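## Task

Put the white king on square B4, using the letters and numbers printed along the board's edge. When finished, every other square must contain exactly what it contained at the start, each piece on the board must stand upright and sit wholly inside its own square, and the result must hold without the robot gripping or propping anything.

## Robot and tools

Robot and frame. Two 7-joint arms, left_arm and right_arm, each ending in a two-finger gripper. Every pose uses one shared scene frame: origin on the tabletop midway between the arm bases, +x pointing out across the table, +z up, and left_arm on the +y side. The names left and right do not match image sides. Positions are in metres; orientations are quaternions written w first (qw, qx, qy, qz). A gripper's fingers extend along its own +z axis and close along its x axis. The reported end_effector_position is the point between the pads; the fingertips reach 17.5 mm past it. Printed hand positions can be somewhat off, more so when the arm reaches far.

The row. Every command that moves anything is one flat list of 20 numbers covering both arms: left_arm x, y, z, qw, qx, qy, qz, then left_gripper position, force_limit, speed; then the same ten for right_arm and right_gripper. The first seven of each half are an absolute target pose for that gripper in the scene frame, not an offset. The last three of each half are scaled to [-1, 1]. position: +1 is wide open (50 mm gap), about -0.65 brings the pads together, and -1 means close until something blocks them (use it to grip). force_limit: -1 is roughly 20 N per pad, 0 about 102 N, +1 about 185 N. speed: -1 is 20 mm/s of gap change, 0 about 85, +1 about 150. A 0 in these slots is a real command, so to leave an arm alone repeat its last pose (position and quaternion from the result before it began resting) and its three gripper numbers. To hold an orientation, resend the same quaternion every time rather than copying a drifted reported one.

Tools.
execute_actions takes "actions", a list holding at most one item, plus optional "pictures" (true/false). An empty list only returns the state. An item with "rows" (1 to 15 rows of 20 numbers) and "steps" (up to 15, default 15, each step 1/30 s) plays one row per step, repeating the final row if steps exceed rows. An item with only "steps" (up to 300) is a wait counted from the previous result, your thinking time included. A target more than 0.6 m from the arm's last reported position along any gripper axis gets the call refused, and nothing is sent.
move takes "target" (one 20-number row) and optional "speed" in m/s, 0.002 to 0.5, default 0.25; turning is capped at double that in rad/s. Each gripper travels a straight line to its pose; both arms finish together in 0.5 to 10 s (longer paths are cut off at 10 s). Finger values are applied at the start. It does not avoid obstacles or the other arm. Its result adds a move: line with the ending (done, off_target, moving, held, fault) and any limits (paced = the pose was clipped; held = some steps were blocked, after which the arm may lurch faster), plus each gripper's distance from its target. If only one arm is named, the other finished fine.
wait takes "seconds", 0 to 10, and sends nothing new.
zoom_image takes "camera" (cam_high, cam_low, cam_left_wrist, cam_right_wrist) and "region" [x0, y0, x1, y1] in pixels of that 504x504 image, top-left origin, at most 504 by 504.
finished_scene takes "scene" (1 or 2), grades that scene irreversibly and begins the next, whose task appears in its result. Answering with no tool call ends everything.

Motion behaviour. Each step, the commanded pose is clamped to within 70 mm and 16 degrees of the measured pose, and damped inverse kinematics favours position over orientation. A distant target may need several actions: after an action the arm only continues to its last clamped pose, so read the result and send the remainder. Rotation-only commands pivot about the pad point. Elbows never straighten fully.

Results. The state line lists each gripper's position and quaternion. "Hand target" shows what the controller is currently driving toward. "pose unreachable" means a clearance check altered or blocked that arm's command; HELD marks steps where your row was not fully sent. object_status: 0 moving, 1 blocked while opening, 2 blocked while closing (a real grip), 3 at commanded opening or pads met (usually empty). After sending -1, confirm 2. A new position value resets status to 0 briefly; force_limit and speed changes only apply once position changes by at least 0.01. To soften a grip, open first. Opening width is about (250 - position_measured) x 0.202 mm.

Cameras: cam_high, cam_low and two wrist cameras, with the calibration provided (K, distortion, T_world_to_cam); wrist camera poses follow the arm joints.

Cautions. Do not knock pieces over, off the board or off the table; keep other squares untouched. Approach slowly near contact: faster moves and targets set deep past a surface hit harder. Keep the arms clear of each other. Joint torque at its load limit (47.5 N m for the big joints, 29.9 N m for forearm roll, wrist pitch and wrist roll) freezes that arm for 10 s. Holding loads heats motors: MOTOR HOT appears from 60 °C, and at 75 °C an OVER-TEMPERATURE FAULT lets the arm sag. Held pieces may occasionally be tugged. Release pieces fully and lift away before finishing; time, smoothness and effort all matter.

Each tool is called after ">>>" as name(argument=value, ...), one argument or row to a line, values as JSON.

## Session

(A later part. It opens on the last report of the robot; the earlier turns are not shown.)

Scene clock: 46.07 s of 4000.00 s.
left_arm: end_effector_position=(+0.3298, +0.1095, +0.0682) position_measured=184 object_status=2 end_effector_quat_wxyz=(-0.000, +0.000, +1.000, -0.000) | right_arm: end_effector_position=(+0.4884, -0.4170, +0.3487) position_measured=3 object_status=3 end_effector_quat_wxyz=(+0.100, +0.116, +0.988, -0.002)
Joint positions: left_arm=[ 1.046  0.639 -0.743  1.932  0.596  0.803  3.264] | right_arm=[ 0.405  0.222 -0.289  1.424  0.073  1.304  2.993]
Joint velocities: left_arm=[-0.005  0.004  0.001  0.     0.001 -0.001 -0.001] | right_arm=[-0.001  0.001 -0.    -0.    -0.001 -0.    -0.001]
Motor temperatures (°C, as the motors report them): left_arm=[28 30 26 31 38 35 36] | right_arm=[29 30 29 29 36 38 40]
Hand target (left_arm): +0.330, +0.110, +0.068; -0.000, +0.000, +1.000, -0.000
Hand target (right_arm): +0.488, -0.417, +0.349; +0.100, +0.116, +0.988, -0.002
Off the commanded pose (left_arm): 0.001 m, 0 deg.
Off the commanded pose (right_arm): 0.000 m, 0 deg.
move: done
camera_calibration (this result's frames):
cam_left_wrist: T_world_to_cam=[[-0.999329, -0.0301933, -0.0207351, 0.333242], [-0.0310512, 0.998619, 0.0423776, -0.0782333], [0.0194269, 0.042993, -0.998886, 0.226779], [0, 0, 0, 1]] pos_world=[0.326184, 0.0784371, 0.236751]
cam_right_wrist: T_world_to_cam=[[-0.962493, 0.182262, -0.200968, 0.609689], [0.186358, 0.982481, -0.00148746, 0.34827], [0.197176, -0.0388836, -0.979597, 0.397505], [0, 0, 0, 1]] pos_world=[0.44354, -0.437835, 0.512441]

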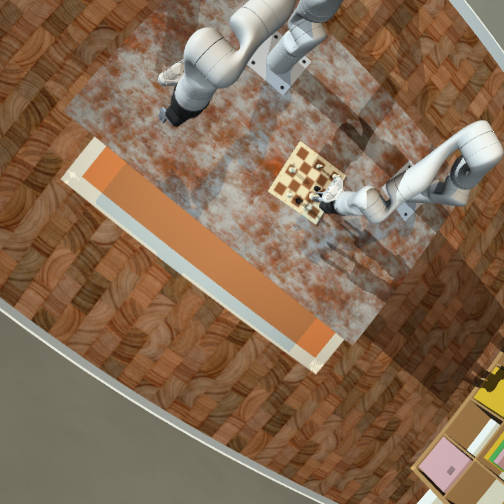

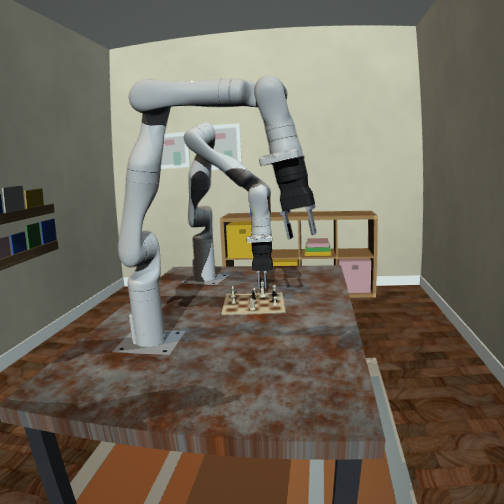

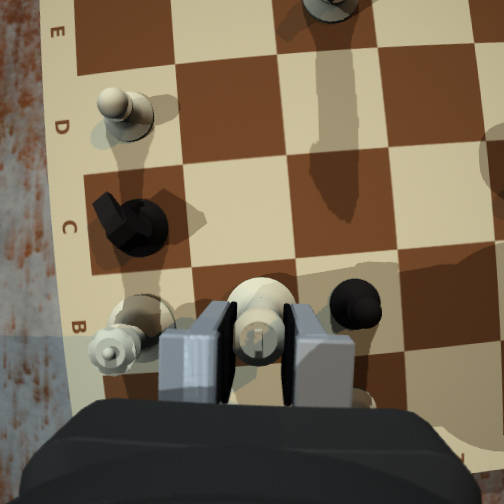

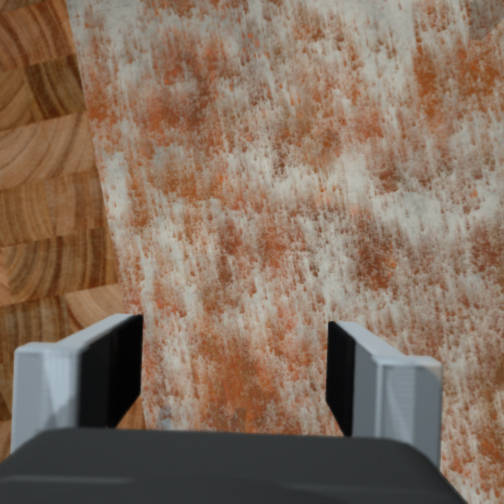

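Square centre is about 4 mm toward +x and 2 mm toward +y.

>>> move(
  target=[0.3345,0.1115,0.0598,0,0,1,0,-1,-0.7,-0.5,0.4884,-0.417,0.3487,0.1,0.116,0.988,-0.002,1,0,0],
  speed=0.02,
)

>>> move(
  target=[0.3345,0.1115,0.0598,0,0,1,0,0.2,-0.7,-0.7,0.4884,-0.417,0.3487,0.1,0.116,0.988,-0.002,1,0,0],
)

>>> move(
  target=[0.3345,0.1115,0.15,0,0,1,0,0.2,-0.7,-0.7,0.4884,-0.417,0.3487,0.1,0.116,0.988,-0.002,1,0,0],
  speed=0.15,
)

Scene clock: 52.53 s of 4000.00 s.
left_arm: end_effector_position=(+0.3344, +0.1113, +0.0599) position_measured=184 object_status=2 end_effector_quat_wxyz=(+0.000, +0.000, +1.000, -0.000) | right_arm: end_effector_position=(+0.4884, -0.4170, +0.3487) position_measured=3 object_status=3 end_effector_quat_wxyz=(+0.100, +0.116, +0.988, -0.002)
Joint positions: left_arm=[ 1.024  0.657 -0.729  1.933  0.612  0.786  3.242] | right_arm=[ 0.405  0.222 -0.289  1.424  0.073  1.304  2.993]
Joint velocities: left_arm=[-0.003  0.002 -0.001  0.     0.001 -0.    -0.002] | right_arm=[ 0.     0.     0.    -0.    -0.    -0.    -0.001]
Motor temperatures (°C, as the motors report them): left_arm=[28 31 26 31 38 35 36] | right_arm=[29 30 29 29 36 38 40]
Hand target (left_arm): +0.335, +0.111, +0.060; -0.000, +0.000, +1.000, -0.000
Hand target (right_arm): +0.488, -0.417, +0.349; +0.100, +0.116, +0.988, -0.002
Off the commanded pose (left_arm): 0.000 m, 0 deg.
Off the commanded pose (right_arm): 0.000 m, 0 deg.
After step 90, 2.77 s passed at rest.
move: done
camera_calibration (this result's frames):
cam_left_wrist: T_world_to_cam=[[-0.999311, -0.0306515, -0.0209135, 0.33776], [-0.031528, 0.998579, 0.0429568, -0.0794804], [0.0195671, 0.0435866, -0.998858, 0.21822], [0, 0, 0, 1]] pos_world=[0.330751, 0.0802089, 0.228448]
cam_right_wrist: T_world_to_cam=[[-0.962493, 0.182262, -0.200968, 0.609689], [0.186358, 0.982481, -0.00148748, 0.34827], [0.197176, -0.0388836, -0.979597, 0.397505], [0, 0, 0, 1]] pos_world=[0.443541, -0.437835, 0.51244]

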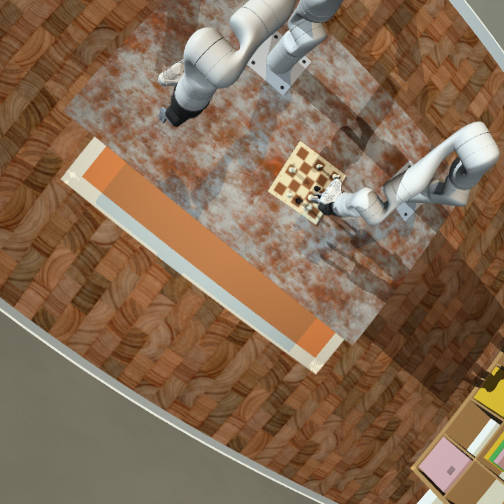

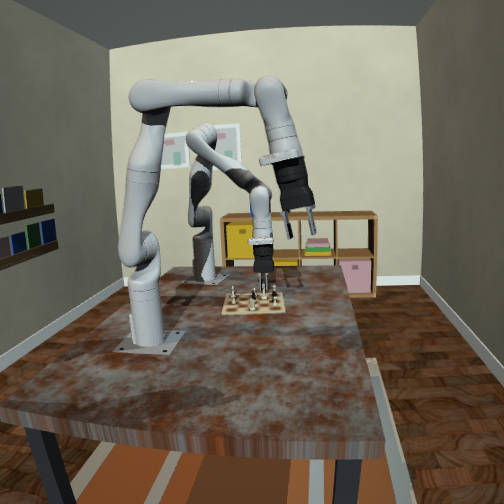

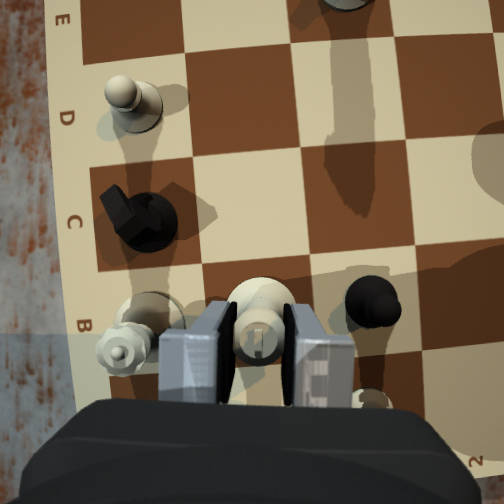

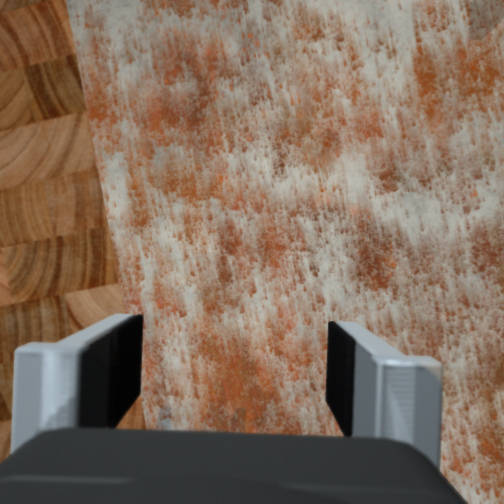

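Scene clock: 53.23 s of 4000.00 s.
left_arm: end_effector_position=(+0.3345, +0.1115, +0.0598) position_measured=123 object_status=3 end_effector_quat_wxyz=(+0.000, +0.000, +1.000, -0.000) | right_arm: end_effector_position=(+0.4884, -0.4170, +0.3487) position_measured=3 object_status=3 end_effector_quat_wxyz=(+0.100, +0.116, +0.988, -0.002)
Joint positions: left_arm=[ 1.024  0.657 -0.729  1.933  0.612  0.786  3.242] | right_arm=[ 0.405  0.222 -0.289  1.424  0.073  1.304  2.993]
Joint velocities: left_arm=[ 0.    -0.001  0.    -0.001  0.    -0.    -0.   ] | right_arm=[-0.     0.002 -0.001 -0.     0.    -0.     0.001]
Motor temperatures (°C, as the motors report them): left_arm=[28 31 26 31 38 35 36] | right_arm=[29 30 29 29 36 38 40]
Hand target (left_arm): +0.334, +0.112, +0.060; -0.000, +0.000, +1.000, -0.000
Hand target (right_arm): +0.488, -0.417, +0.349; +0.100, +0.116, +0.988, -0.002
Off the commanded pose (left_arm): 0.000 m, 0 deg.
Off the commanded pose (right_arm): 0.000 m, 0 deg.
move: done
camera_calibration (this result's frames):
cam_left_wrist: T_world_to_cam=[[-0.999302, -0.0309742, -0.020873, 0.33788], [-0.031853, 0.998559, 0.0431783, -0.0795416], [0.0195056, 0.043813, -0.998849, 0.218124], [0, 0, 0, 1]] pos_world=[0.330856, 0.0803359, 0.22836]
cam_right_wrist: T_world_to_cam=[[-0.962493, 0.182262, -0.200968, 0.609689], [0.186358, 0.982481, -0.0014875, 0.34827], [0.197176, -0.0388836, -0.979597, 0.397505], [0, 0, 0, 1]] pos_world=[0.44354, -0.437835, 0.51244]

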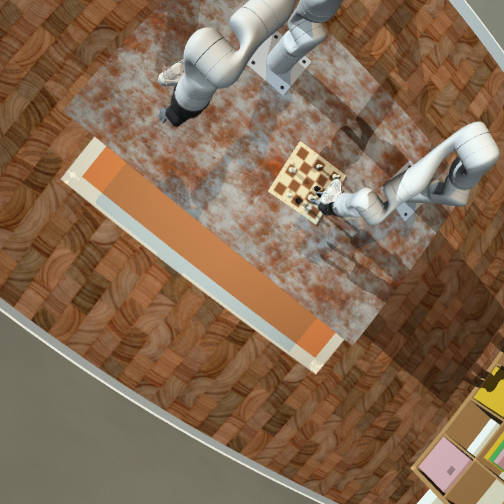

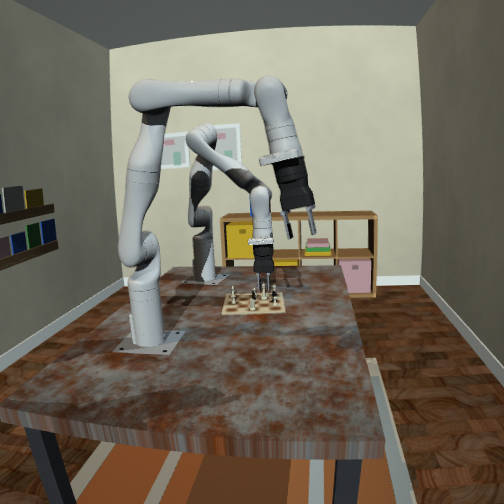

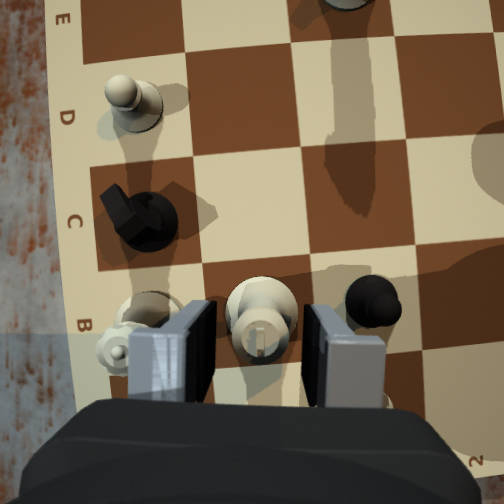

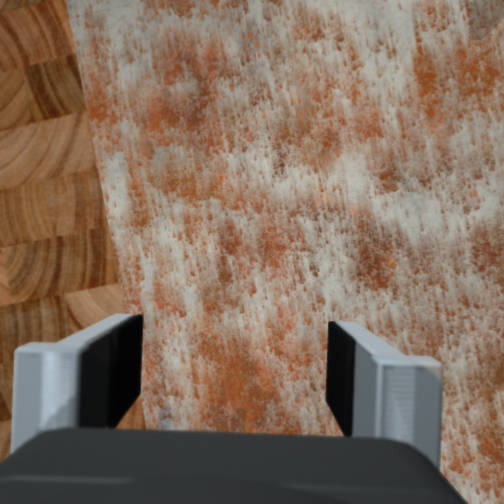

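Scene clock: 54.23 s of 4000.00 s.
left_arm: end_effector_position=(+0.3346, +0.1120, +0.1499) position_measured=123 object_status=3 end_effector_quat_wxyz=(+0.000, -0.000, +1.000, +0.000) | right_arm: end_effector_position=(+0.4884, -0.4170, +0.3487) position_measured=3 object_status=3 end_effector_quat_wxyz=(+0.100, +0.116, +0.988, -0.002)
Joint positions: left_arm=[ 1.114  0.508 -0.843  1.822  0.442  1.011  3.387] | right_arm=[ 0.405  0.222 -0.289  1.424  0.073  1.304  2.993]
Joint velocities: left_arm=[ 0.002 -0.003  0.002 -0.    -0.001  0.     0.   ] | right_arm=[ 0.     0.001  0.    -0.    -0.001 -0.     0.001]
Motor temperatures (°C, as the motors report them): left_arm=[28 31 26 31 38 35 36] | right_arm=[29 30 29 29 36 38 40]
Hand target (left_arm): +0.335, +0.112, +0.150; +0.000, -0.000, +1.000, +0.000
Hand target (right_arm): +0.488, -0.417, +0.349; +0.100, +0.116, +0.988, -0.002
Off the commanded pose (left_arm): 0.001 m, 0 deg.
Off the commanded pose (right_arm): 0.000 m, 0 deg.
move: done
camera_calibration (this result's frames):
cam_left_wrist: T_world_to_cam=[[-0.999274, -0.0316597, -0.0212115, 0.340027], [-0.0325689, 0.998501, 0.0439846, -0.0838416], [0.0197872, 0.0446435, -0.998807, 0.30792], [0, 0, 0, 1]] pos_world=[0.330957, 0.0807345, 0.318453]
cam_right_wrist: T_world_to_cam=[[-0.962493, 0.182262, -0.200968, 0.609689], [0.186358, 0.982481, -0.00148742, 0.34827], [0.197176, -0.0388836, -0.979597, 0.397505], [0, 0, 0, 1]] pos_world=[0.443541, -0.437835, 0.512441]

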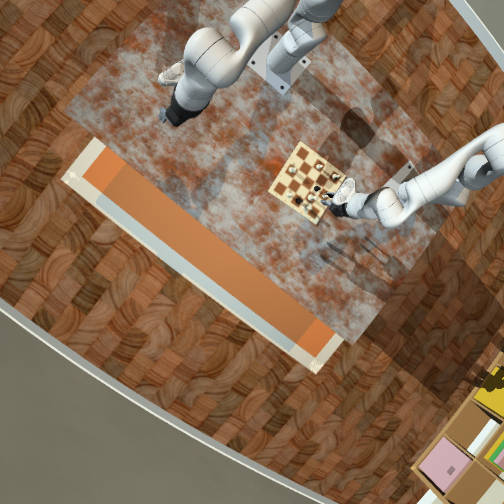

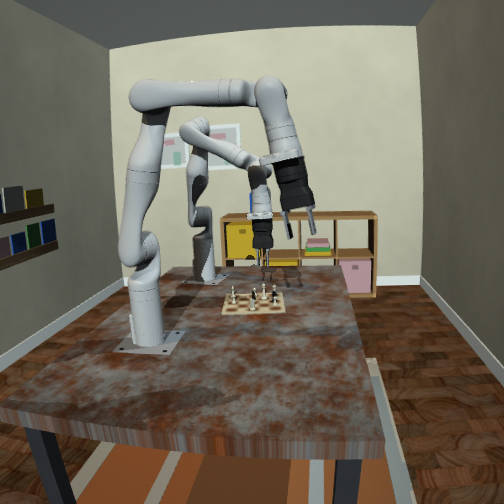

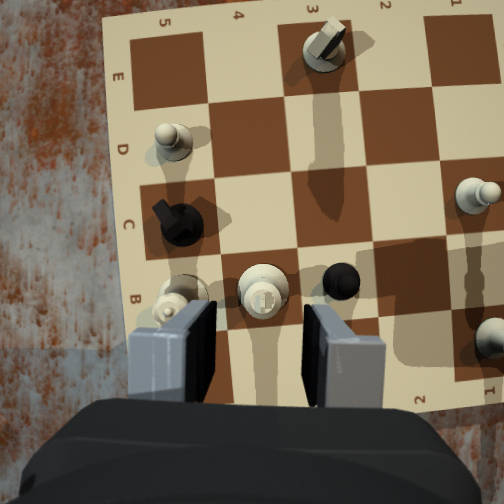

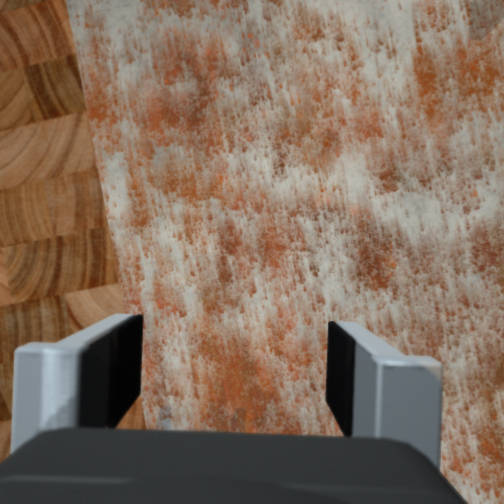

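>>> finished_scene(
  scene=1,
)

The scene is finished: the task was done.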